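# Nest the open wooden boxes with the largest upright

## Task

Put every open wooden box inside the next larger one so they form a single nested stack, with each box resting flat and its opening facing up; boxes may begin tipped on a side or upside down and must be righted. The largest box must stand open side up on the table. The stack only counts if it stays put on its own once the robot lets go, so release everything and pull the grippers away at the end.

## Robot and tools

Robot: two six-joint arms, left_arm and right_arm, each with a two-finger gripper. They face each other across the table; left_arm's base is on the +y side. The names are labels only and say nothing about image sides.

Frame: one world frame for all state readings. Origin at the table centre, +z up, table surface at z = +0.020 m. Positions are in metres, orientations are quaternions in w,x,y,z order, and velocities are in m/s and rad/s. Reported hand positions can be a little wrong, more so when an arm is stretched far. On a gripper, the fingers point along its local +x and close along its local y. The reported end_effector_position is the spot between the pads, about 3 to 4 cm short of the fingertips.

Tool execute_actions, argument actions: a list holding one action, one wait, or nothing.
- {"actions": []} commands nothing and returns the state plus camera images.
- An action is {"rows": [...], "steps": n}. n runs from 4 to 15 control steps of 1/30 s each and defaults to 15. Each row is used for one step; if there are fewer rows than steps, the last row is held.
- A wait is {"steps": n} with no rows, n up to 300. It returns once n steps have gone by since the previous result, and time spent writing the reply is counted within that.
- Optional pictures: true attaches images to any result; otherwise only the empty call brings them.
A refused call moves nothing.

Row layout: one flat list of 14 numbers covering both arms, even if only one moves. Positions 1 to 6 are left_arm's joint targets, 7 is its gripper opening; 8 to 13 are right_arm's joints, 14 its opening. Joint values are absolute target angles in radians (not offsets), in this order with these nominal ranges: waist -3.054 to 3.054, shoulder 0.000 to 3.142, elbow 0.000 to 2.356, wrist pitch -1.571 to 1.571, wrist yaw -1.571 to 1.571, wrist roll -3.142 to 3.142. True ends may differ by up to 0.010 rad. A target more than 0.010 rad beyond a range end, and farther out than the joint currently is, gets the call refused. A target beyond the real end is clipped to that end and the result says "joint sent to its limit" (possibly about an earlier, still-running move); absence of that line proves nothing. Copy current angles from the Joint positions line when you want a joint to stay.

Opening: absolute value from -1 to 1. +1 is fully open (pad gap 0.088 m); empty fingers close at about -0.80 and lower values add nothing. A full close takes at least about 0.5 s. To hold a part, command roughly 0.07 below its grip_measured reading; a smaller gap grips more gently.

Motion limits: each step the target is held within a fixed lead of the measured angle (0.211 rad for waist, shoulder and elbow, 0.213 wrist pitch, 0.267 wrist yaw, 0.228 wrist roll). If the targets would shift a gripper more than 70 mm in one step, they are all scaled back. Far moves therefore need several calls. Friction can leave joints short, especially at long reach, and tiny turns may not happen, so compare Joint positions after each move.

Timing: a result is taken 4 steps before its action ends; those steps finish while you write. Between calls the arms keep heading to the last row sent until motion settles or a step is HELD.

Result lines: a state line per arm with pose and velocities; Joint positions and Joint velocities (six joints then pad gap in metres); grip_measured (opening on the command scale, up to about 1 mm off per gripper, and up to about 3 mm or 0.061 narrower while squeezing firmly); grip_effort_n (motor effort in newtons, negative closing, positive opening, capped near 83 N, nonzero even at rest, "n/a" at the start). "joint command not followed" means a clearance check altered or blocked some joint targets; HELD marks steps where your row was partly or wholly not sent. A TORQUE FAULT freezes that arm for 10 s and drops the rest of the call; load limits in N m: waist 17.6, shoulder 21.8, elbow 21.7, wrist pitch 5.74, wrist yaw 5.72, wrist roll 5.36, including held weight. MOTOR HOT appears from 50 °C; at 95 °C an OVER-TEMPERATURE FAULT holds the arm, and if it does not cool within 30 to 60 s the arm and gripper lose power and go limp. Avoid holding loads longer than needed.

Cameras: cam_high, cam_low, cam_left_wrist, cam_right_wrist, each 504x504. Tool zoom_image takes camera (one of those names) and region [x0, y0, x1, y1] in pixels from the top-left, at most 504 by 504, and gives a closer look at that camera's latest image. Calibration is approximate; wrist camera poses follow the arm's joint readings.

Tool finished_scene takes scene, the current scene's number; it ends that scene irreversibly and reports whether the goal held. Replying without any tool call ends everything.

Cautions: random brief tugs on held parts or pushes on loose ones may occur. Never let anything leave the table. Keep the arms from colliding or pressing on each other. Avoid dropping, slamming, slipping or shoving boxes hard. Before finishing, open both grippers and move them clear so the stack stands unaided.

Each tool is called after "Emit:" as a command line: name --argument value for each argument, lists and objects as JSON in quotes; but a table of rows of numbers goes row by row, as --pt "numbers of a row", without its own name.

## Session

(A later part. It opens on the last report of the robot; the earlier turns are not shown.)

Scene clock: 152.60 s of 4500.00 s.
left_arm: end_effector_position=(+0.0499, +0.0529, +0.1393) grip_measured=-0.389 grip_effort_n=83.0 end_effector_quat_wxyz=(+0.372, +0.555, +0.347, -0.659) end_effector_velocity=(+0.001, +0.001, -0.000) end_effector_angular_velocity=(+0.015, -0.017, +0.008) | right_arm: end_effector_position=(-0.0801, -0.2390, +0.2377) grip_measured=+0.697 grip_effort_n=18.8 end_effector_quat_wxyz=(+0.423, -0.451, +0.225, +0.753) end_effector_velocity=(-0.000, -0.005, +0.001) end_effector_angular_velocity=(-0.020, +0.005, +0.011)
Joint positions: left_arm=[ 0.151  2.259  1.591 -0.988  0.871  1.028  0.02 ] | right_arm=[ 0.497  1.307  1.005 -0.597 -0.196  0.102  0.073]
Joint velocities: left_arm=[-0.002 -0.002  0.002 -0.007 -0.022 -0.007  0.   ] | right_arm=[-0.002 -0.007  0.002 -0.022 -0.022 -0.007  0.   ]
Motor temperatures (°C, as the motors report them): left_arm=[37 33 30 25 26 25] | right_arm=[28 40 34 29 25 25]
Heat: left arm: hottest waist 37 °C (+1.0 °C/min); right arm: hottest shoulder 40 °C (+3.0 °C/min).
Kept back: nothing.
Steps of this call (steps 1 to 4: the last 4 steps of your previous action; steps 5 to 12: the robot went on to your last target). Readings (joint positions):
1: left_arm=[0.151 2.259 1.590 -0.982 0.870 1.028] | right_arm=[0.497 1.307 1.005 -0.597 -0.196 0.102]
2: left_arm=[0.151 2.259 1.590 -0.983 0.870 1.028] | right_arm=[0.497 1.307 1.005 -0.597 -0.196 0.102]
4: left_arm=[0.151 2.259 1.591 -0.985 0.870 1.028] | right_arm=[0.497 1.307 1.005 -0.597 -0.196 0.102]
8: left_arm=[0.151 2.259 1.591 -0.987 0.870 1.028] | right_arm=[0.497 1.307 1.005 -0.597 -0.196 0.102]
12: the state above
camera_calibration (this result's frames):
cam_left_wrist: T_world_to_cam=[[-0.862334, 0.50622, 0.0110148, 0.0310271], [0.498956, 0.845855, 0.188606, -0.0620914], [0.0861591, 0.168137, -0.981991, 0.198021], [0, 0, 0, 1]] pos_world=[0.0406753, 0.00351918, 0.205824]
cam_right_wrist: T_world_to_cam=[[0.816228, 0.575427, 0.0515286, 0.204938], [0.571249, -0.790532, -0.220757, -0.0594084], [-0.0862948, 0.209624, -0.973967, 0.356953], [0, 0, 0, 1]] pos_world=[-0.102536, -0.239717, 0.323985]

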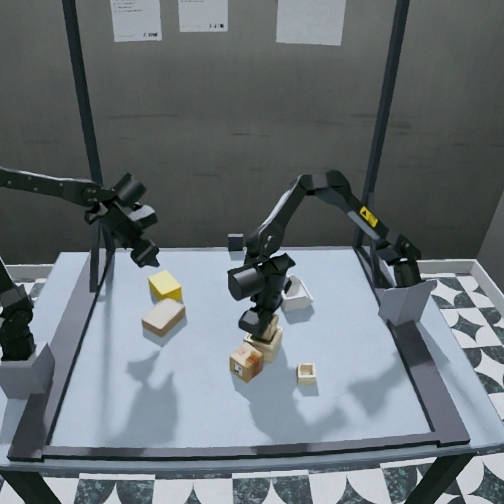

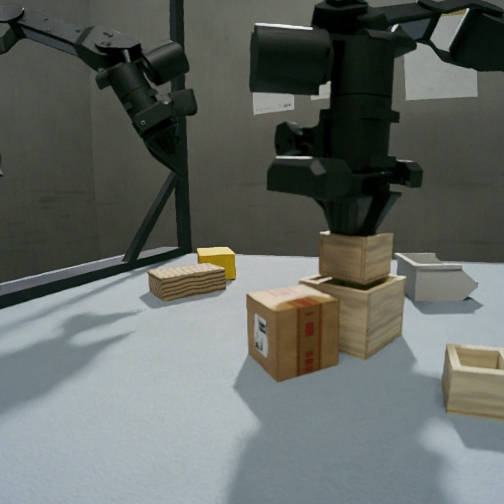

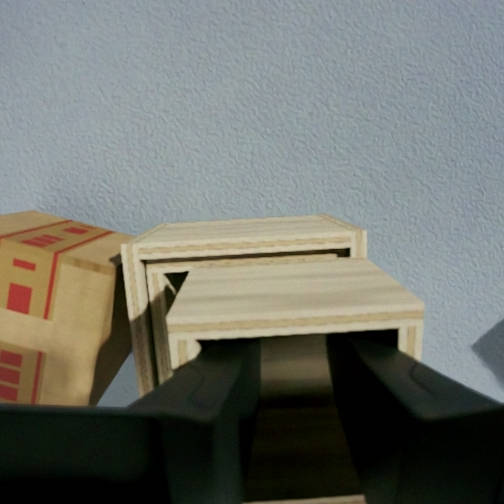

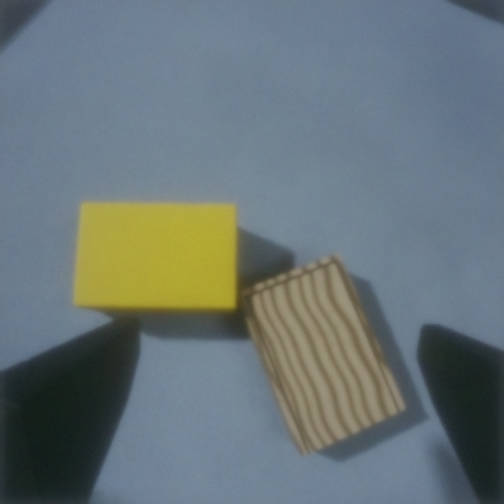

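Emit:
execute_actions --actions '[{"rows":[[0.166,2.309,1.632,-0.992,0.835,0.99,-0.2,0.5,1.3,1.0,-0.6,-0.2,0.1,0.7]],"steps":15}]'

Emit:
execute_actions --actions '[{"steps":12}]' --pictures true

Scene clock: 153.33 s of 4500.00 s.
left_arm: end_effector_position=(+0.0643, +0.0537, +0.1354) grip_measured=-0.389 grip_effort_n=83.0 end_effector_quat_wxyz=(+0.386, +0.556, +0.363, -0.640) end_effector_velocity=(-0.001, -0.002, +0.004) end_effector_angular_velocity=(+0.014, -0.016, +0.034) | right_arm: end_effector_position=(-0.0801, -0.2390, +0.2377) grip_measured=+0.697 grip_effort_n=19.3 end_effector_quat_wxyz=(+0.423, -0.451, +0.225, +0.753) end_effector_velocity=(+0.001, -0.001, -0.001) end_effector_angular_velocity=(+0.003, -0.018, +0.016)
Joint positions: left_arm=[ 0.16   2.298  1.621 -0.991  0.84   0.995  0.02 ] | right_arm=[ 0.497  1.307  1.005 -0.597 -0.196  0.102  0.073]
Joint velocities: left_arm=[-0.002 -0.002  0.022 -0.022 -0.022 -0.037 -0.   ] | right_arm=[ 0.002 -0.002 -0.002 -0.007  0.007 -0.022 -0.   ]
Motor temperatures (°C, as the motors report them): left_arm=[37 33 30 25 26 25] | right_arm=[28 40 34 29 25 25]
Heat: left arm: hottest waist 37 °C (+1.0 °C/min); right arm: hottest shoulder 40 °C (+3.0 °C/min).
Steps of this call (steps 1 to 11: the robot went on to your last target; steps 12 to 22: the first 11 steps of this action). Readings (joint positions):
12: left_arm=[0.151 2.263 1.595 -0.991 0.870 1.026] | right_arm=[0.497 1.307 1.005 -0.597 -0.196 0.102]
13: left_arm=[0.152 2.269 1.602 -0.993 0.866 1.019] | right_arm=[0.497 1.307 1.005 -0.597 -0.196 0.102]
15: left_arm=[0.154 2.281 1.614 -0.991 0.854 1.008] | right_arm=[0.497 1.307 1.005 -0.597 -0.196 0.102]
19: left_arm=[0.160 2.296 1.619 -0.991 0.843 0.998] | right_arm=[0.497 1.307 1.005 -0.597 -0.196 0.102]
22: the state above

Scene clock: 153.73 s of 4500.00 s.
left_arm: end_effector_position=(+0.0645, +0.0529, +0.1359) grip_measured=-0.389 grip_effort_n=83.0 end_effector_quat_wxyz=(+0.387, +0.557, +0.362, -0.640) end_effector_velocity=(-0.004, +0.000, -0.002) end_effector_angular_velocity=(+0.007, +0.013, +0.021) | right_arm: end_effector_position=(-0.0801, -0.2390, +0.2377) grip_measured=+0.697 grip_effort_n=18.8 end_effector_quat_wxyz=(+0.423, -0.451, +0.225, +0.753) end_effector_velocity=(+0.003, -0.004, -0.002) end_effector_angular_velocity=(-0.016, -0.016, +0.015)
Joint positions: left_arm=[ 0.16   2.298  1.624 -0.991  0.839  0.993  0.02 ] | right_arm=[ 0.497  1.307  1.005 -0.597 -0.196  0.102  0.073]
Joint velocities: left_arm=[-0.007 -0.002 -0.002 -0.007  0.007 -0.022  0.   ] | right_arm=[-0.002 -0.002 -0.002 -0.022 -0.007 -0.022 -0.   ]
Motor temperatures (°C, as the motors report them): left_arm=[37 33 30 25 26 25] | right_arm=[28 40 34 29 25 25]
Heat: left arm: hottest waist 37 °C (+1.0 °C/min); right arm: hottest shoulder 40 °C (+3.0 °C/min).
Kept back: nothing.
Steps of this call (steps 1 to 4: the last 4 steps of your previous action; steps 5 to 12: the robot went on to your last target). Readings (joint positions):
1: left_arm=[0.160 2.298 1.622 -0.991 0.840 0.995] | right_arm=[0.497 1.307 1.005 -0.597 -0.196 0.102]
2: left_arm=[0.160 2.298 1.622 -0.991 0.840 0.995] | right_arm=[0.497 1.307 1.005 -0.597 -0.196 0.102]
4: left_arm=[0.160 2.298 1.624 -0.991 0.839 0.994] | right_arm=[0.497 1.307 1.005 -0.597 -0.196 0.102]
8: left_arm=[0.160 2.298 1.624 -0.991 0.839 0.993] | right_arm=[0.497 1.307 1.005 -0.597 -0.196 0.102]
12: the state above
camera_calibration (this result's frames):
cam_left_wrist: T_world_to_cam=[[-0.886211, 0.463281, 0.000875083, 0.0488408], [0.452496, 0.865173, 0.216155, -0.0705457], [0.0993834, 0.191955, -0.976359, 0.190593], [0, 0, 0, 1]] pos_world=[0.0562632, 0.00182204, 0.201293]
cam_right_wrist: T_world_to_cam=[[0.816228, 0.575427, 0.0515286, 0.204938], [0.571249, -0.790532, -0.220757, -0.0594084], [-0.0862948, 0.209624, -0.973967, 0.356953], [0, 0, 0, 1]] pos_world=[-0.102536, -0.239717, 0.323985]

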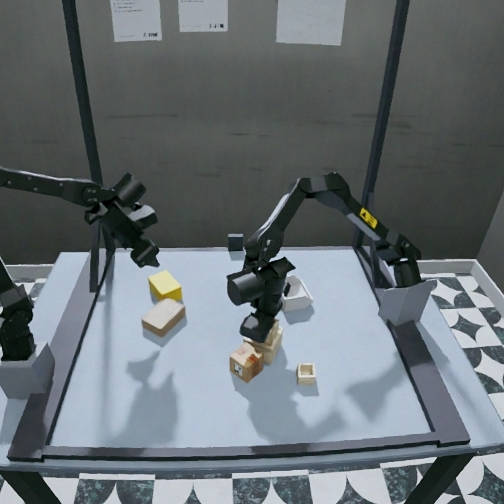

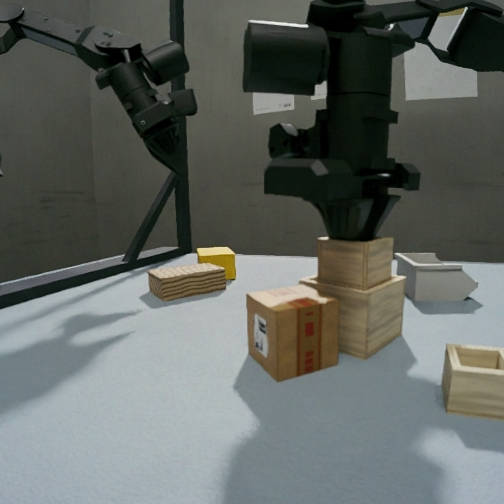

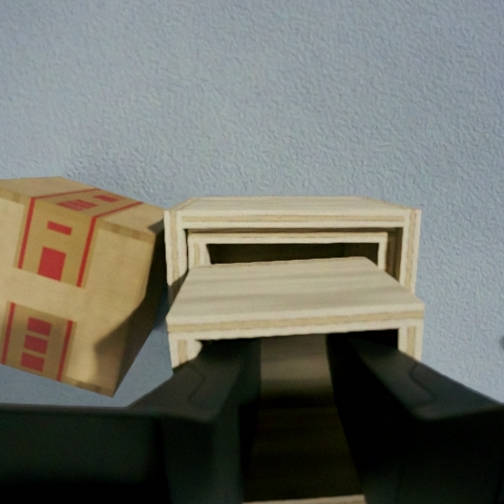

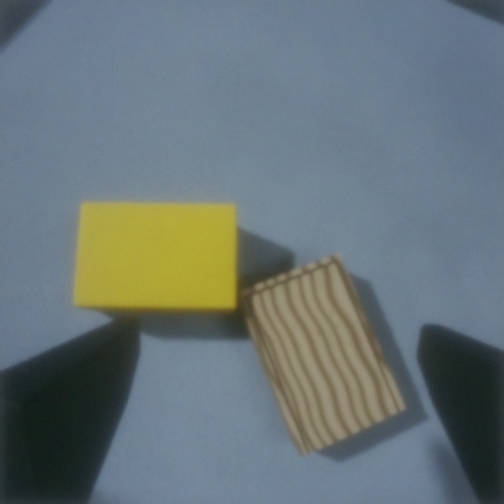

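Emit:
execute_actions --actions '[{"rows":[[0.149,2.30,1.641,-0.998,0.839,0.985,-0.2,0.5,1.3,1.0,-0.6,-0.2,0.1,0.7]],"steps":15}]'

Emit:
execute_actions --actions '[{"rows":[[0.135,2.315,1.615,-0.955,0.839,0.962,-0.2,0.5,1.3,1.0,-0.6,-0.2,0.1,0.7]],"steps":15}]'

Emit:
execute_actions --actions '[{"steps":10}]' --pictures true

Scene clock: 154.30 s of 4500.00 s.
left_arm: end_effector_position=(+0.0600, +0.0504, +0.1338) grip_measured=-0.389 grip_effort_n=83.0 end_effector_quat_wxyz=(+0.382, +0.559, +0.363, -0.640) end_effector_velocity=(+0.002, +0.005, -0.003) end_effector_angular_velocity=(+0.024, -0.011, +0.017) | right_arm: end_effector_position=(-0.0801, -0.2390, +0.2377) grip_measured=+0.697 grip_effort_n=18.8 end_effector_quat_wxyz=(+0.423, -0.451, +0.225, +0.753) end_effector_velocity=(+0.001, -0.003, -0.003) end_effector_angular_velocity=(-0.017, +0.002, -0.004)
Joint positions: left_arm=[ 0.147  2.298  1.632 -0.996  0.839  0.989  0.02 ] | right_arm=[ 0.497  1.307  1.005 -0.597 -0.196  0.102  0.073]
Joint velocities: left_arm=[-0.002  0.002 -0.007 -0.007 -0.022 -0.007 -0.   ] | right_arm=[ 0.002 -0.002 -0.007 -0.007 -0.007  0.007 -0.   ]
Motor temperatures (°C, as the motors report them): left_arm=[37 33 30 25 26 25] | right_arm=[28 40 34 29 25 25]
Heat: left arm: hottest waist 37 °C (+1.0 °C/min); right arm: hottest shoulder 40 °C (+3.0 °C/min).
Steps of this call (steps 1 to 6: the robot went on to your last target; steps 7 to 17: the first 11 steps of this action). Readings (joint positions):
7: left_arm=[0.160 2.298 1.625 -0.992 0.839 0.993] | right_arm=[0.497 1.307 1.005 -0.597 -0.196 0.102]
8: left_arm=[0.160 2.298 1.626 -0.993 0.839 0.992] | right_arm=[0.497 1.307 1.005 -0.597 -0.196 0.102]
10: left_arm=[0.156 2.298 1.629 -0.994 0.839 0.990] | right_arm=[0.497 1.307 1.005 -0.597 -0.196 0.102]
14: left_arm=[0.149 2.298 1.632 -0.995 0.839 0.989] | right_arm=[0.497 1.307 1.005 -0.597 -0.196 0.102]
17: the state above

Scene clock: 154.80 s of 4500.00 s.
left_arm: end_effector_position=(+0.0620, +0.0477, +0.1320) grip_measured=-0.389 grip_effort_n=83.0 end_effector_quat_wxyz=(+0.388, +0.558, +0.359, -0.640) end_effector_velocity=(-0.004, -0.002, +0.002) end_effector_angular_velocity=(-0.007, +0.006, +0.026) | right_arm: end_effector_position=(-0.0801, -0.2390, +0.2377) grip_measured=+0.697 grip_effort_n=19.3 end_effector_quat_wxyz=(+0.423, -0.451, +0.225, +0.753) end_effector_velocity=(-0.002, +0.005, +0.004) end_effector_angular_velocity=(+0.029, +0.006, +0.007)
Joint positions: left_arm=[ 0.145  2.299  1.625 -0.965  0.839  0.966  0.02 ] | right_arm=[ 0.497  1.307  1.005 -0.597 -0.196  0.102  0.073]
Joint velocities: left_arm=[-0.002 -0.012 -0.007  0.007  0.007 -0.037 -0.   ] | right_arm=[-0.002 -0.002  0.002  0.022  0.007 -0.007  0.   ]
Motor temperatures (°C, as the motors report them): left_arm=[37 33 30 25 26 25] | right_arm=[28 40 34 29 25 25]
Heat: left arm: hottest waist 37 °C (+1.0 °C/min); right arm: hottest shoulder 40 °C (+3.0 °C/min).
Steps of this call (steps 1 to 4: the last 4 steps of your previous action; steps 5 to 15: the first 11 steps of this action). Readings (joint positions):
5: left_arm=[0.147 2.298 1.633 -0.995 0.839 0.985] | right_arm=[0.497 1.307 1.005 -0.597 -0.196 0.102]
6: left_arm=[0.146 2.298 1.631 -0.986 0.839 0.980] | right_arm=[0.497 1.307 1.005 -0.597 -0.196 0.102]
8: left_arm=[0.145 2.299 1.629 -0.976 0.839 0.974] | right_arm=[0.497 1.307 1.005 -0.597 -0.196 0.102]
12: left_arm=[0.145 2.299 1.626 -0.967 0.839 0.968] | right_arm=[0.497 1.307 1.005 -0.597 -0.196 0.102]
15: the state above

Scene clock: 155.13 s of 4500.00 s.
left_arm: end_effector_position=(+0.0621, +0.0476, +0.1318) grip_measured=-0.389 grip_effort_n=83.0 end_effector_quat_wxyz=(+0.389, +0.558, +0.359, -0.640) end_effector_velocity=(+0.000, -0.000, -0.000) end_effector_angular_velocity=(-0.000, -0.009, -0.014) | right_arm: end_effector_position=(-0.0801, -0.2390, +0.2377) grip_measured=+0.697 grip_effort_n=18.8 end_effector_quat_wxyz=(+0.423, -0.451, +0.225, +0.753) end_effector_velocity=(+0.004, -0.005, -0.004) end_effector_angular_velocity=(-0.024, -0.012, +0.001)
Joint positions: left_arm=[ 0.145  2.299  1.625 -0.963  0.839  0.965  0.02 ] | right_arm=[ 0.497  1.307  1.005 -0.597 -0.196  0.102  0.073]
Joint velocities: left_arm=[-0.002 -0.002 -0.002  0.007 -0.007  0.007 -0.   ] | right_arm=[-0.002 -0.002 -0.007 -0.022 -0.007 -0.007 -0.   ]
Motor temperatures (°C, as the motors report them): left_arm=[37 33 30 25 26 25] | right_arm=[28 40 34 29 25 25]
Heat: left arm: hottest waist 37 °C (+1.0 °C/min); right arm: hottest shoulder 40 °C (+3.0 °C/min).
Kept back: nothing.
Steps of this call (steps 1 to 4: the last 4 steps of your previous action; steps 5 to 10: the robot went on to your last target). Readings (joint positions):
1: left_arm=[0.145 2.299 1.625 -0.964 0.839 0.966] | right_arm=[0.497 1.307 1.005 -0.597 -0.196 0.102]
2: left_arm=[0.145 2.299 1.625 -0.964 0.839 0.966] | right_arm=[0.497 1.307 1.005 -0.597 -0.196 0.102]
4: left_arm=[0.145 2.299 1.625 -0.964 0.839 0.965] | right_arm=[0.497 1.307 1.005 -0.597 -0.196 0.102]
8: left_arm=[0.145 2.299 1.625 -0.963 0.839 0.965] | right_arm=[0.497 1.307 1.005 -0.597 -0.196 0.102]
10: the state above
camera_calibration (this result's frames):
cam_left_wrist: T_world_to_cam=[[-0.885259, 0.46506, -0.00604825, 0.0499132], [0.453304, 0.865646, 0.212537, -0.0636059], [0.104078, 0.185409, -0.977134, 0.18798], [0, 0, 0, 1]] pos_world=[0.0534542, -0.00300566, 0.197503]
cam_right_wrist: T_world_to_cam=[[0.816228, 0.575427, 0.0515286, 0.204938], [0.571249, -0.790532, -0.220757, -0.0594084], [-0.0862948, 0.209624, -0.973967, 0.356953], [0, 0, 0, 1]] pos_world=[-0.102536, -0.239717, 0.323985]

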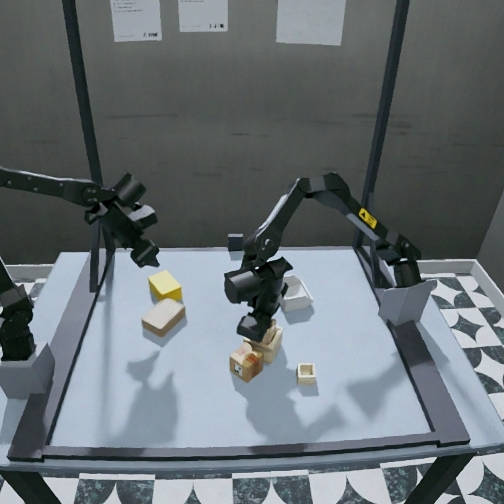

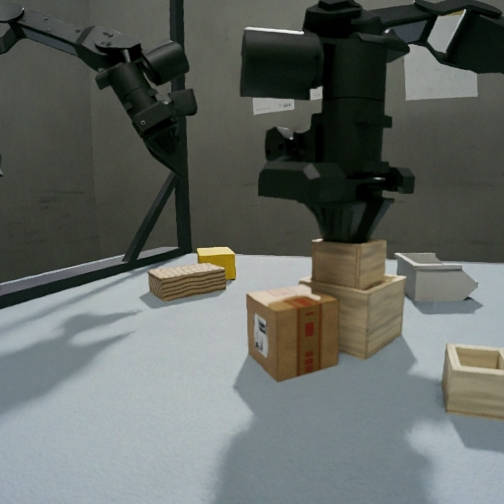

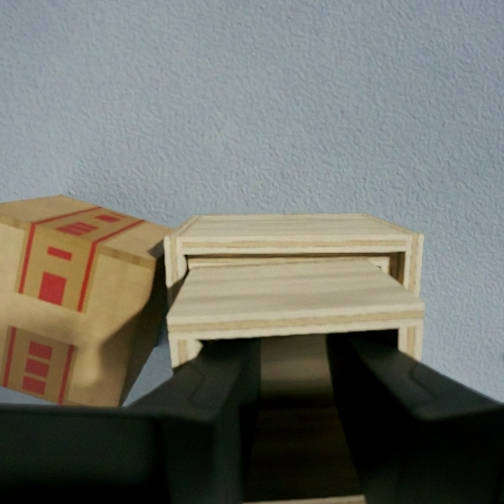

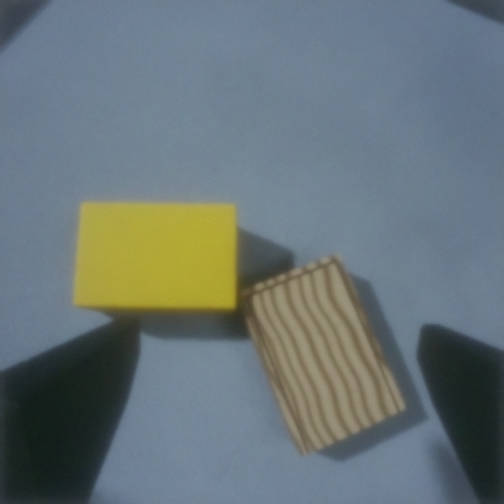

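Emit:
execute_actions --actions '[{"rows":[[0.12,2.33,1.6,-0.91,0.839,0.945,-0.2,0.5,1.3,1.0,-0.6,-0.2,0.1,0.7]],"steps":15}]'

Emit:
execute_actions --actions '[{"steps":10}]' --pictures true

Scene clock: 155.70 s of 4500.00 s.
left_arm: end_effector_position=(+0.0645, +0.0464, +0.1302) grip_measured=-0.389 grip_effort_n=83.0 end_effector_quat_wxyz=(+0.394, +0.554, +0.355, -0.642) end_effector_velocity=(-0.002, +0.000, -0.001) end_effector_angular_velocity=(-0.003, +0.007, +0.003) | right_arm: end_effector_position=(-0.0801, -0.2390, +0.2377) grip_measured=+0.697 grip_effort_n=18.8 end_effector_quat_wxyz=(+0.423, -0.451, +0.225, +0.753) end_effector_velocity=(+0.003, -0.002, -0.000) end_effector_angular_velocity=(-0.014, -0.007, -0.002)
Joint positions: left_arm=[ 0.147  2.299  1.612 -0.931  0.846  0.95   0.02 ] | right_arm=[ 0.497  1.307  1.005 -0.597 -0.196  0.102  0.073]
Joint velocities: left_arm=[-0.002 -0.002 -0.007  0.007  0.007 -0.007 -0.   ] | right_arm=[-0.007 -0.002  0.002 -0.022 -0.007 -0.007 -0.   ]
Motor temperatures (°C, as the motors report them): left_arm=[37 33 30 25 26 25] | right_arm=[28 40 34 29 25 25]
Heat: left arm: hottest waist 37 °C (+1.0 °C/min); right arm: hottest shoulder 40 °C (+3.0 °C/min).
Steps of this call (steps 1 to 6: the robot went on to your last target; steps 7 to 17: the first 11 steps of this action). Readings (joint positions):
7: left_arm=[0.145 2.299 1.623 -0.959 0.840 0.963] | right_arm=[0.497 1.307 1.005 -0.597 -0.196 0.102]
8: left_arm=[0.145 2.299 1.620 -0.951 0.841 0.959] | right_arm=[0.497 1.307 1.005 -0.597 -0.196 0.102]
10: left_arm=[0.146 2.299 1.617 -0.939 0.843 0.954] | right_arm=[0.497 1.307 1.005 -0.597 -0.196 0.102]
14: left_arm=[0.147 2.299 1.613 -0.933 0.845 0.950] | right_arm=[0.497 1.307 1.005 -0.597 -0.196 0.102]
17: the state above

Scene clock: 156.03 s of 4500.00 s.
left_arm: end_effector_position=(+0.0646, +0.0463, +0.1302) grip_measured=-0.389 grip_effort_n=83.0 end_effector_quat_wxyz=(+0.394, +0.554, +0.355, -0.642) end_effector_velocity=(+0.003, -0.001, +0.000) end_effector_angular_velocity=(-0.003, -0.011, -0.010) | right_arm: end_effector_position=(-0.0801, -0.2390, +0.2377) grip_measured=+0.697 grip_effort_n=19.3 end_effector_quat_wxyz=(+0.423, -0.451, +0.225, +0.753) end_effector_velocity=(+0.004, -0.003, -0.002) end_effector_angular_velocity=(-0.015, -0.016, +0.010)
Joint positions: left_arm=[ 0.147  2.299  1.611 -0.929  0.847  0.948  0.02 ] | right_arm=[ 0.497  1.307  1.005 -0.597 -0.196  0.102  0.073]
Joint velocities: left_arm=[ 0.002  0.002  0.002  0.007 -0.007  0.007 -0.   ] | right_arm=[-0.007 -0.002 -0.002 -0.022 -0.007 -0.022 -0.   ]
Motor temperatures (°C, as the motors report them): left_arm=[37 33 30 25 26 25] | right_arm=[28 40 34 29 25 25]
Heat: left arm: hottest waist 37 °C (+1.0 °C/min); right arm: hottest shoulder 40 °C (+3.0 °C/min).
Kept back: nothing.
Steps of this call (steps 1 to 4: the last 4 steps of your previous action; steps 5 to 10: the robot went on to your last target). Readings (joint positions):
1: left_arm=[0.147 2.299 1.612 -0.930 0.846 0.950] | right_arm=[0.497 1.307 1.005 -0.597 -0.196 0.102]
2: left_arm=[0.147 2.299 1.611 -0.930 0.847 0.949] | right_arm=[0.497 1.307 1.005 -0.597 -0.196 0.102]
4: left_arm=[0.147 2.299 1.611 -0.930 0.847 0.948] | right_arm=[0.497 1.307 1.005 -0.597 -0.196 0.102]
8: left_arm=[0.147 2.299 1.611 -0.929 0.847 0.948] | right_arm=[0.497 1.307 1.005 -0.597 -0.196 0.102]
10: the state above
camera_calibration (this result's frames):
cam_left_wrist: T_world_to_cam=[[-0.887168, 0.46125, -0.0134995, 0.0539902], [0.449747, 0.870848, 0.198372, -0.0614615], [0.103255, 0.169918, -0.980034, 0.187534], [0, 0, 0, 1]] pos_world=[0.0561765, -0.00324479, 0.196711]
cam_right_wrist: T_world_to_cam=[[0.816228, 0.575427, 0.0515286, 0.204938], [0.571249, -0.790532, -0.220757, -0.0594084], [-0.0862948, 0.209624, -0.973967, 0.356953], [0, 0, 0, 1]] pos_world=[-0.102536, -0.239717, 0.323985]

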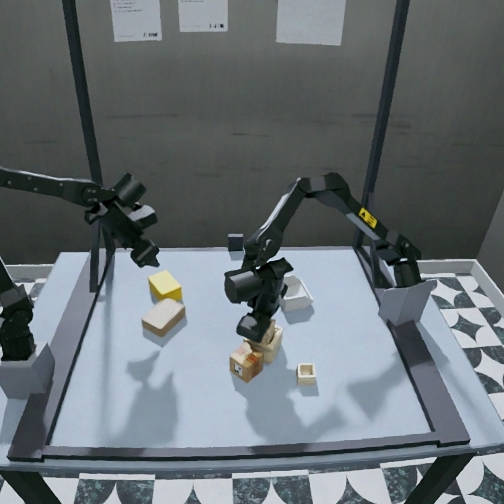

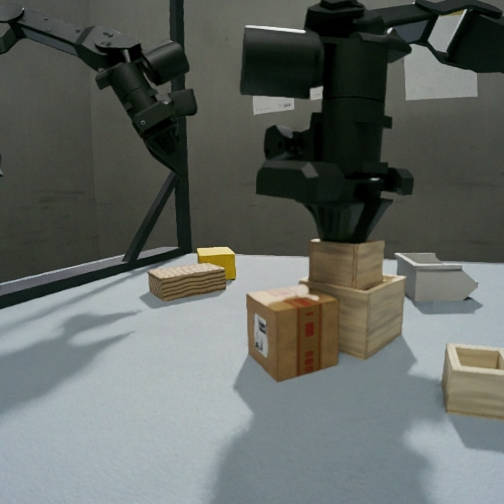

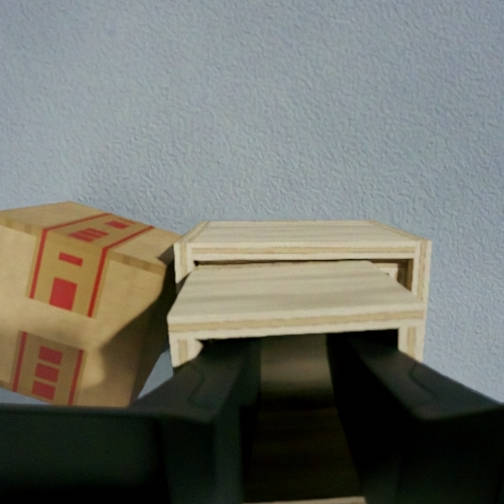

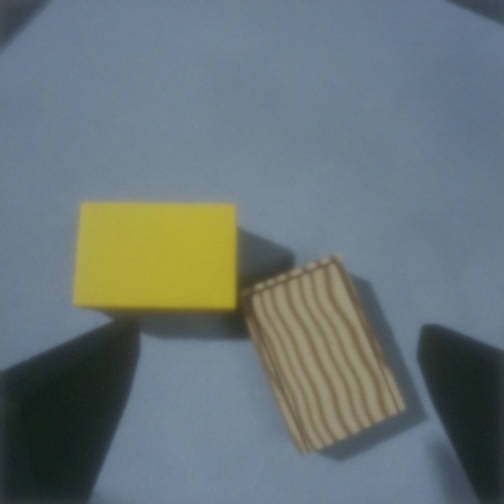

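Emit:
execute_actions --actions '[{"rows":[[0.165,2.29,1.635,-1.0,0.839,0.99,-0.2,0.5,1.3,1.0,-0.6,-0.2,0.1,0.7]],"steps":15}]'

Emit:
execute_actions --actions '[{"rows":[[0.148,2.30,1.62,-0.988,0.839,0.98,-0.2,0.5,1.3,1.0,-0.6,-0.2,0.1,0.7]],"steps":15}]'

Emit:
execute_actions --actions '[{"steps":10}]' --pictures true

Scene clock: 156.57 s of 4500.00 s.
left_arm: end_effector_position=(+0.0622, +0.0523, +0.1354) grip_measured=-0.389 grip_effort_n=83.0 end_effector_quat_wxyz=(+0.387, +0.555, +0.365, -0.639) end_effector_velocity=(+0.001, +0.001, +0.007) end_effector_angular_velocity=(+0.005, -0.004, -0.001) | right_arm: end_effector_position=(-0.0801, -0.2390, +0.2377) grip_measured=+0.697 grip_effort_n=19.3 end_effector_quat_wxyz=(+0.423, -0.451, +0.225, +0.753) end_effector_velocity=(-0.001, +0.000, +0.001) end_effector_angular_velocity=(+0.004, +0.005, +0.009)
Joint positions: left_arm=[ 0.156  2.297  1.625 -0.993  0.842  0.984  0.02 ] | right_arm=[ 0.497  1.307  1.005 -0.597 -0.196  0.102  0.073]
Joint velocities: left_arm=[ 0.012 -0.002  0.017 -0.037 -0.007  0.022 -0.   ] | right_arm=[-0.002 -0.002 -0.002  0.007 -0.007 -0.007 -0.   ]
Motor temperatures (°C, as the motors report them): left_arm=[37 33 30 25 26 25] | right_arm=[28 40 34 29 25 25]
Heat: left arm: hottest waist 37 °C (+1.0 °C/min); right arm: hottest shoulder 40 °C (+3.0 °C/min).
Steps of this call (steps 1 to 5: the robot went on to your last target; steps 6 to 16: the first 11 steps of this action). Readings (joint positions):
6: left_arm=[0.148 2.297 1.612 -0.932 0.847 0.951] | right_arm=[0.497 1.307 1.005 -0.597 -0.196 0.102]
7: left_arm=[0.149 2.297 1.617 -0.940 0.847 0.958] | right_arm=[0.497 1.307 1.005 -0.597 -0.196 0.102]
9: left_arm=[0.151 2.297 1.622 -0.963 0.844 0.970] | right_arm=[0.497 1.307 1.005 -0.597 -0.196 0.102]
13: left_arm=[0.155 2.297 1.623 -0.987 0.842 0.981] | right_arm=[0.497 1.307 1.005 -0.597 -0.196 0.102]
16: the state above

Scene clock: 157.07 s of 4500.00 s.
left_arm: end_effector_position=(+0.0601, +0.0508, +0.1335) grip_measured=-0.389 grip_effort_n=83.0 end_effector_quat_wxyz=(+0.384, +0.557, +0.364, -0.640) end_effector_velocity=(-0.001, -0.001, -0.002) end_effector_angular_velocity=(+0.006, -0.006, +0.012) | right_arm: end_effector_position=(-0.0801, -0.2390, +0.2377) grip_measured=+0.697 grip_effort_n=19.3 end_effector_quat_wxyz=(+0.423, -0.451, +0.225, +0.753) end_effector_velocity=(+0.005, -0.003, -0.002) end_effector_angular_velocity=(-0.011, -0.019, -0.005)
Joint positions: left_arm=[ 0.148  2.297  1.627 -0.99   0.841  0.984  0.02 ] | right_arm=[ 0.497  1.307  1.005 -0.597 -0.196  0.102  0.073]
Joint velocities: left_arm=[-0.007 -0.002 -0.002  0.007 -0.007 -0.022 -0.   ] | right_arm=[-0.002 -0.002 -0.002 -0.022  0.007 -0.007 -0.   ]
Motor temperatures (°C, as the motors report them): left_arm=[37 33 30 25 26 25] | right_arm=[28 40 34 29 25 25]
Heat: left arm: hottest waist 37 °C (+1.0 °C/min); right arm: hottest shoulder 40 °C (+3.0 °C/min).
Steps of this call (steps 1 to 4: the last 4 steps of your previous action; steps 5 to 15: the first 11 steps of this action). Readings (joint positions):
5: left_arm=[0.158 2.297 1.627 -0.997 0.842 0.986] | right_arm=[0.497 1.307 1.005 -0.597 -0.196 0.102]
6: left_arm=[0.157 2.297 1.627 -0.996 0.842 0.986] | right_arm=[0.497 1.307 1.005 -0.597 -0.196 0.102]
8: left_arm=[0.155 2.297 1.627 -0.994 0.842 0.986] | right_arm=[0.497 1.307 1.005 -0.597 -0.196 0.102]
12: left_arm=[0.148 2.297 1.627 -0.991 0.842 0.984] | right_arm=[0.497 1.307 1.005 -0.597 -0.196 0.102]
15: the state above

Scene clock: 157.40 s of 4500.00 s.
left_arm: end_effector_position=(+0.0601, +0.0509, +0.1334) grip_measured=-0.389 grip_effort_n=83.0 end_effector_quat_wxyz=(+0.384, +0.557, +0.364, -0.640) end_effector_velocity=(-0.003, +0.001, -0.000) end_effector_angular_velocity=(+0.004, +0.012, +0.025) | right_arm: end_effector_position=(-0.0801, -0.2390, +0.2377) grip_measured=+0.697 grip_effort_n=18.8 end_effector_quat_wxyz=(+0.423, -0.451, +0.225, +0.753) end_effector_velocity=(+0.003, -0.003, -0.002) end_effector_angular_velocity=(-0.013, -0.019, -0.001)
Joint positions: left_arm=[ 0.148  2.297  1.626 -0.99   0.841  0.983  0.02 ] | right_arm=[ 0.497  1.307  1.005 -0.597 -0.196  0.102  0.073]
Joint velocities: left_arm=[-0.002 -0.002 -0.002 -0.007  0.007 -0.022 -0.   ] | right_arm=[ 0.002 -0.002 -0.002 -0.022  0.007 -0.007  0.   ]
Motor temperatures (°C, as the motors report them): left_arm=[37 33 30 25 26 25] | right_arm=[28 40 34 29 25 25]
Heat: left arm: hottest waist 37 °C (+1.0 °C/min); right arm: hottest shoulder 40 °C (+3.0 °C/min).
Kept back: nothing.
Steps of this call (steps 1 to 4: the last 4 steps of your previous action; steps 5 to 10: the robot went on to your last target). Readings (joint positions):
1: left_arm=[0.148 2.297 1.627 -0.990 0.841 0.984] | right_arm=[0.497 1.307 1.005 -0.597 -0.196 0.102]
2: left_arm=[0.148 2.297 1.627 -0.990 0.841 0.983] | right_arm=[0.497 1.307 1.005 -0.597 -0.196 0.102]
4: left_arm=[0.148 2.297 1.626 -0.990 0.841 0.983] | right_arm=[0.497 1.307 1.005 -0.597 -0.196 0.102]
8: left_arm=[0.148 2.297 1.626 -0.990 0.841 0.983] | right_arm=[0.497 1.307 1.005 -0.597 -0.196 0.102]
10: the state above
camera_calibration (this result's frames):
cam_left_wrist: T_world_to_cam=[[-0.885107, 0.465341, 0.00655938, 0.0449524], [0.455436, 0.863196, 0.217877, -0.0665655], [0.0957251, 0.195832, -0.975954, 0.188935], [0, 0, 0, 1]] pos_world=[0.0520181, -0.000458713, 0.198601]
cam_right_wrist: T_world_to_cam=[[0.816228, 0.575427, 0.0515286, 0.204938], [0.571249, -0.790532, -0.220757, -0.0594084], [-0.0862948, 0.209624, -0.973967, 0.356953], [0, 0, 0, 1]] pos_world=[-0.102536, -0.239717, 0.323985]

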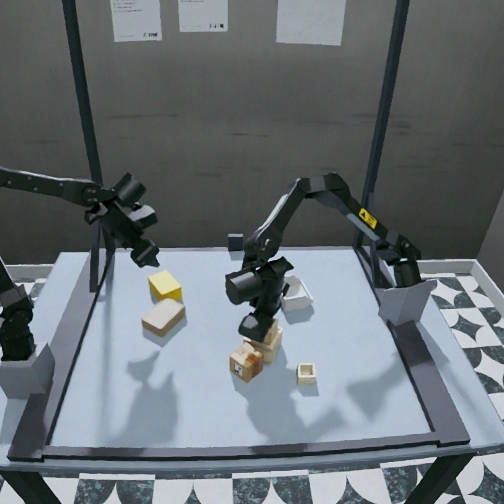

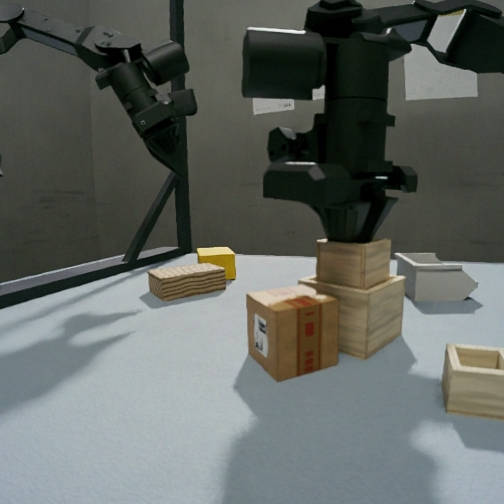

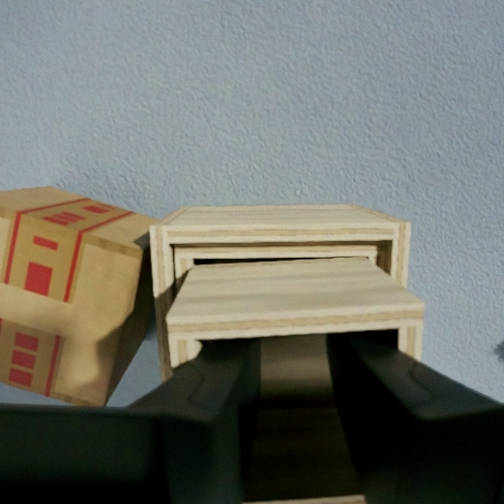

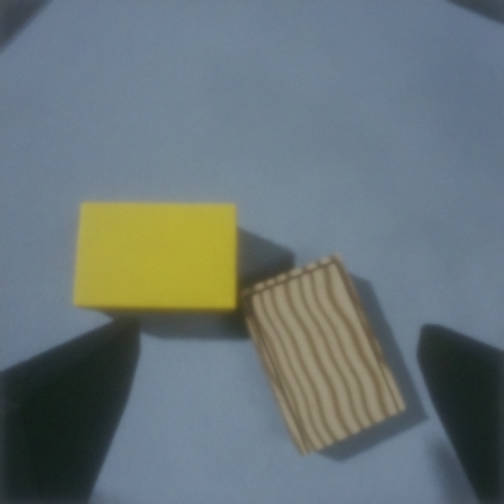

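Emit:
execute_actions --actions '[{"rows":[[0.126,2.335,1.60,-0.94,0.841,0.955,-0.2,0.5,1.3,1.0,-0.6,-0.2,0.1,0.7]],"steps":15}]'

Emit:
execute_actions --actions '[{"steps":10}]' --pictures true

Scene clock: 157.93 s of 4500.00 s.
left_arm: end_effector_position=(+0.0622, +0.0537, +0.1140) grip_measured=-0.389 grip_effort_n=83.0 end_effector_quat_wxyz=(+0.379, +0.557, +0.374, -0.638) end_effector_velocity=(+0.003, +0.002, -0.009) end_effector_angular_velocity=(+0.019, -0.016, +0.011) | right_arm: end_effector_position=(-0.0801, -0.2390, +0.2377) grip_measured=+0.697 grip_effort_n=19.3 end_effector_quat_wxyz=(+0.423, -0.451, +0.225, +0.753) end_effector_velocity=(+0.001, -0.001, -0.002) end_effector_angular_velocity=(-0.008, -0.011, +0.017)
Joint positions: left_arm=[ 0.123  2.326  1.605 -0.944  0.841  0.96   0.02 ] | right_arm=[ 0.497  1.307  1.005 -0.597 -0.196  0.102  0.073]
Joint velocities: left_arm=[-0.012  0.012 -0.007  0.022 -0.022 -0.022 -0.   ] | right_arm=[-0.002  0.002 -0.002 -0.007 -0.007 -0.022 -0.   ]
Motor temperatures (°C, as the motors report them): left_arm=[37 33 30 25 26 25] | right_arm=[28 40 34 29 25 25]
Heat: left arm: hottest waist 37 °C (+1.0 °C/min); right arm: hottest shoulder 40 °C (+3.0 °C/min).
Steps of this call (steps 1 to 5: the robot went on to your last target; steps 6 to 16: the first 11 steps of this action). Readings (joint positions):
6: left_arm=[0.148 2.298 1.624 -0.986 0.841 0.980] | right_arm=[0.497 1.307 1.005 -0.597 -0.196 0.102]
7: left_arm=[0.147 2.299 1.621 -0.979 0.841 0.974] | right_arm=[0.497 1.307 1.005 -0.597 -0.196 0.102]
9: left_arm=[0.145 2.301 1.617 -0.961 0.841 0.968] | right_arm=[0.497 1.307 1.005 -0.597 -0.196 0.102]
13: left_arm=[0.128 2.320 1.609 -0.947 0.841 0.961] | right_arm=[0.497 1.307 1.005 -0.597 -0.196 0.102]
16: the state above

Scene clock: 158.27 s of 4500.00 s.
left_arm: end_effector_position=(+0.0622, +0.0537, +0.1137) grip_measured=-0.389 grip_effort_n=83.0 end_effector_quat_wxyz=(+0.379, +0.556, +0.374, -0.638) end_effector_velocity=(-0.001, +0.002, -0.001) end_effector_angular_velocity=(+0.011, -0.003, +0.010) | right_arm: end_effector_position=(-0.0801, -0.2390, +0.2377) grip_measured=+0.697 grip_effort_n=19.3 end_effector_quat_wxyz=(+0.423, -0.451, +0.225, +0.753) end_effector_velocity=(+0.002, -0.001, +0.001) end_effector_angular_velocity=(+0.001, -0.003, -0.013)
Joint positions: left_arm=[ 0.122  2.326  1.604 -0.942  0.841  0.958  0.02 ] | right_arm=[ 0.497  1.307  1.005 -0.597 -0.196  0.102  0.073]
Joint velocities: left_arm=[-0.002 -0.002 -0.002 -0.007 -0.007 -0.007 -0.   ] | right_arm=[-0.002 -0.007 -0.002 -0.007  0.007  0.007 -0.   ]
Motor temperatures (°C, as the motors report them): left_arm=[37 33 30 25 26 25] | right_arm=[28 39 34 29 25 25]
Heat: left arm: hottest waist 37 °C (+1.0 °C/min); right arm: hottest shoulder 39 °C (+2.0 °C/min).
Kept back: nothing.
Steps of this call (steps 1 to 4: the last 4 steps of your previous action; steps 5 to 10: the robot went on to your last target). Readings (joint positions):
1: left_arm=[0.122 2.326 1.605 -0.944 0.841 0.959] | right_arm=[0.497 1.307 1.005 -0.597 -0.196 0.102]
2: left_arm=[0.122 2.326 1.605 -0.943 0.841 0.959] | right_arm=[0.497 1.307 1.005 -0.597 -0.196 0.102]
4: left_arm=[0.122 2.326 1.605 -0.943 0.841 0.958] | right_arm=[0.497 1.307 1.005 -0.597 -0.196 0.102]
8: left_arm=[0.122 2.326 1.604 -0.942 0.841 0.958] | right_arm=[0.497 1.307 1.005 -0.597 -0.196 0.102]
10: the state above
camera_calibration (this result's frames):
cam_left_wrist: T_world_to_cam=[[-0.888434, 0.458379, 0.0239564, 0.0442539], [0.451005, 0.86206, 0.231187, -0.0668394], [0.0853193, 0.216199, -0.972614, 0.168148], [0, 0, 0, 1]] pos_world=[0.0551154, 0.000981067, 0.177935]
cam_right_wrist: T_world_to_cam=[[0.816228, 0.575427, 0.0515286, 0.204938], [0.571249, -0.790532, -0.220757, -0.0594084], [-0.0862948, 0.209624, -0.973967, 0.356953], [0, 0, 0, 1]] pos_world=[-0.102536, -0.239717, 0.323985]

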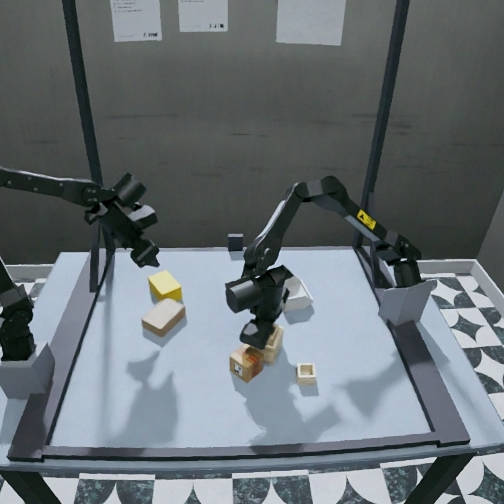

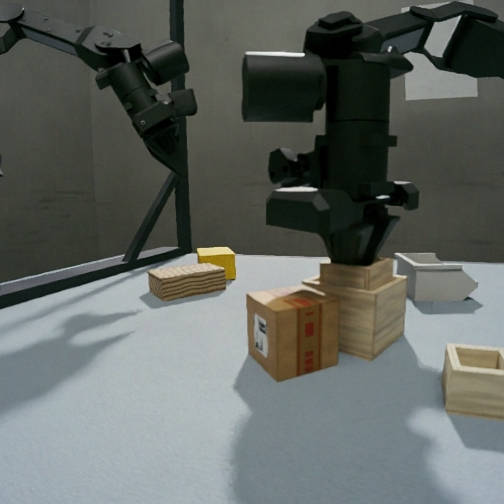

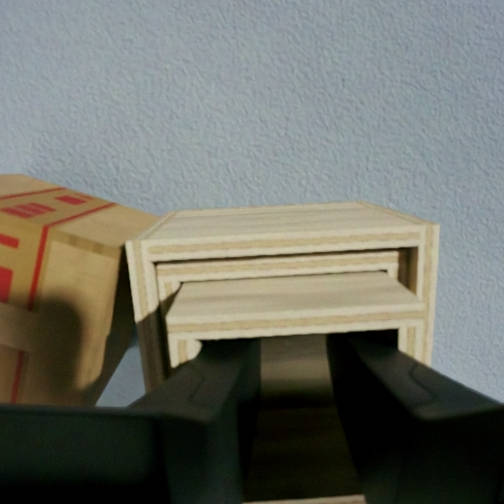

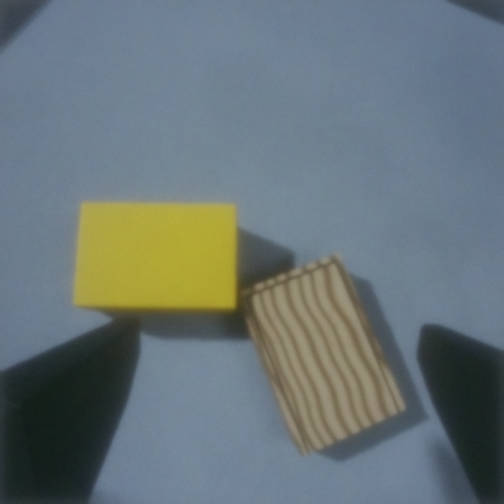

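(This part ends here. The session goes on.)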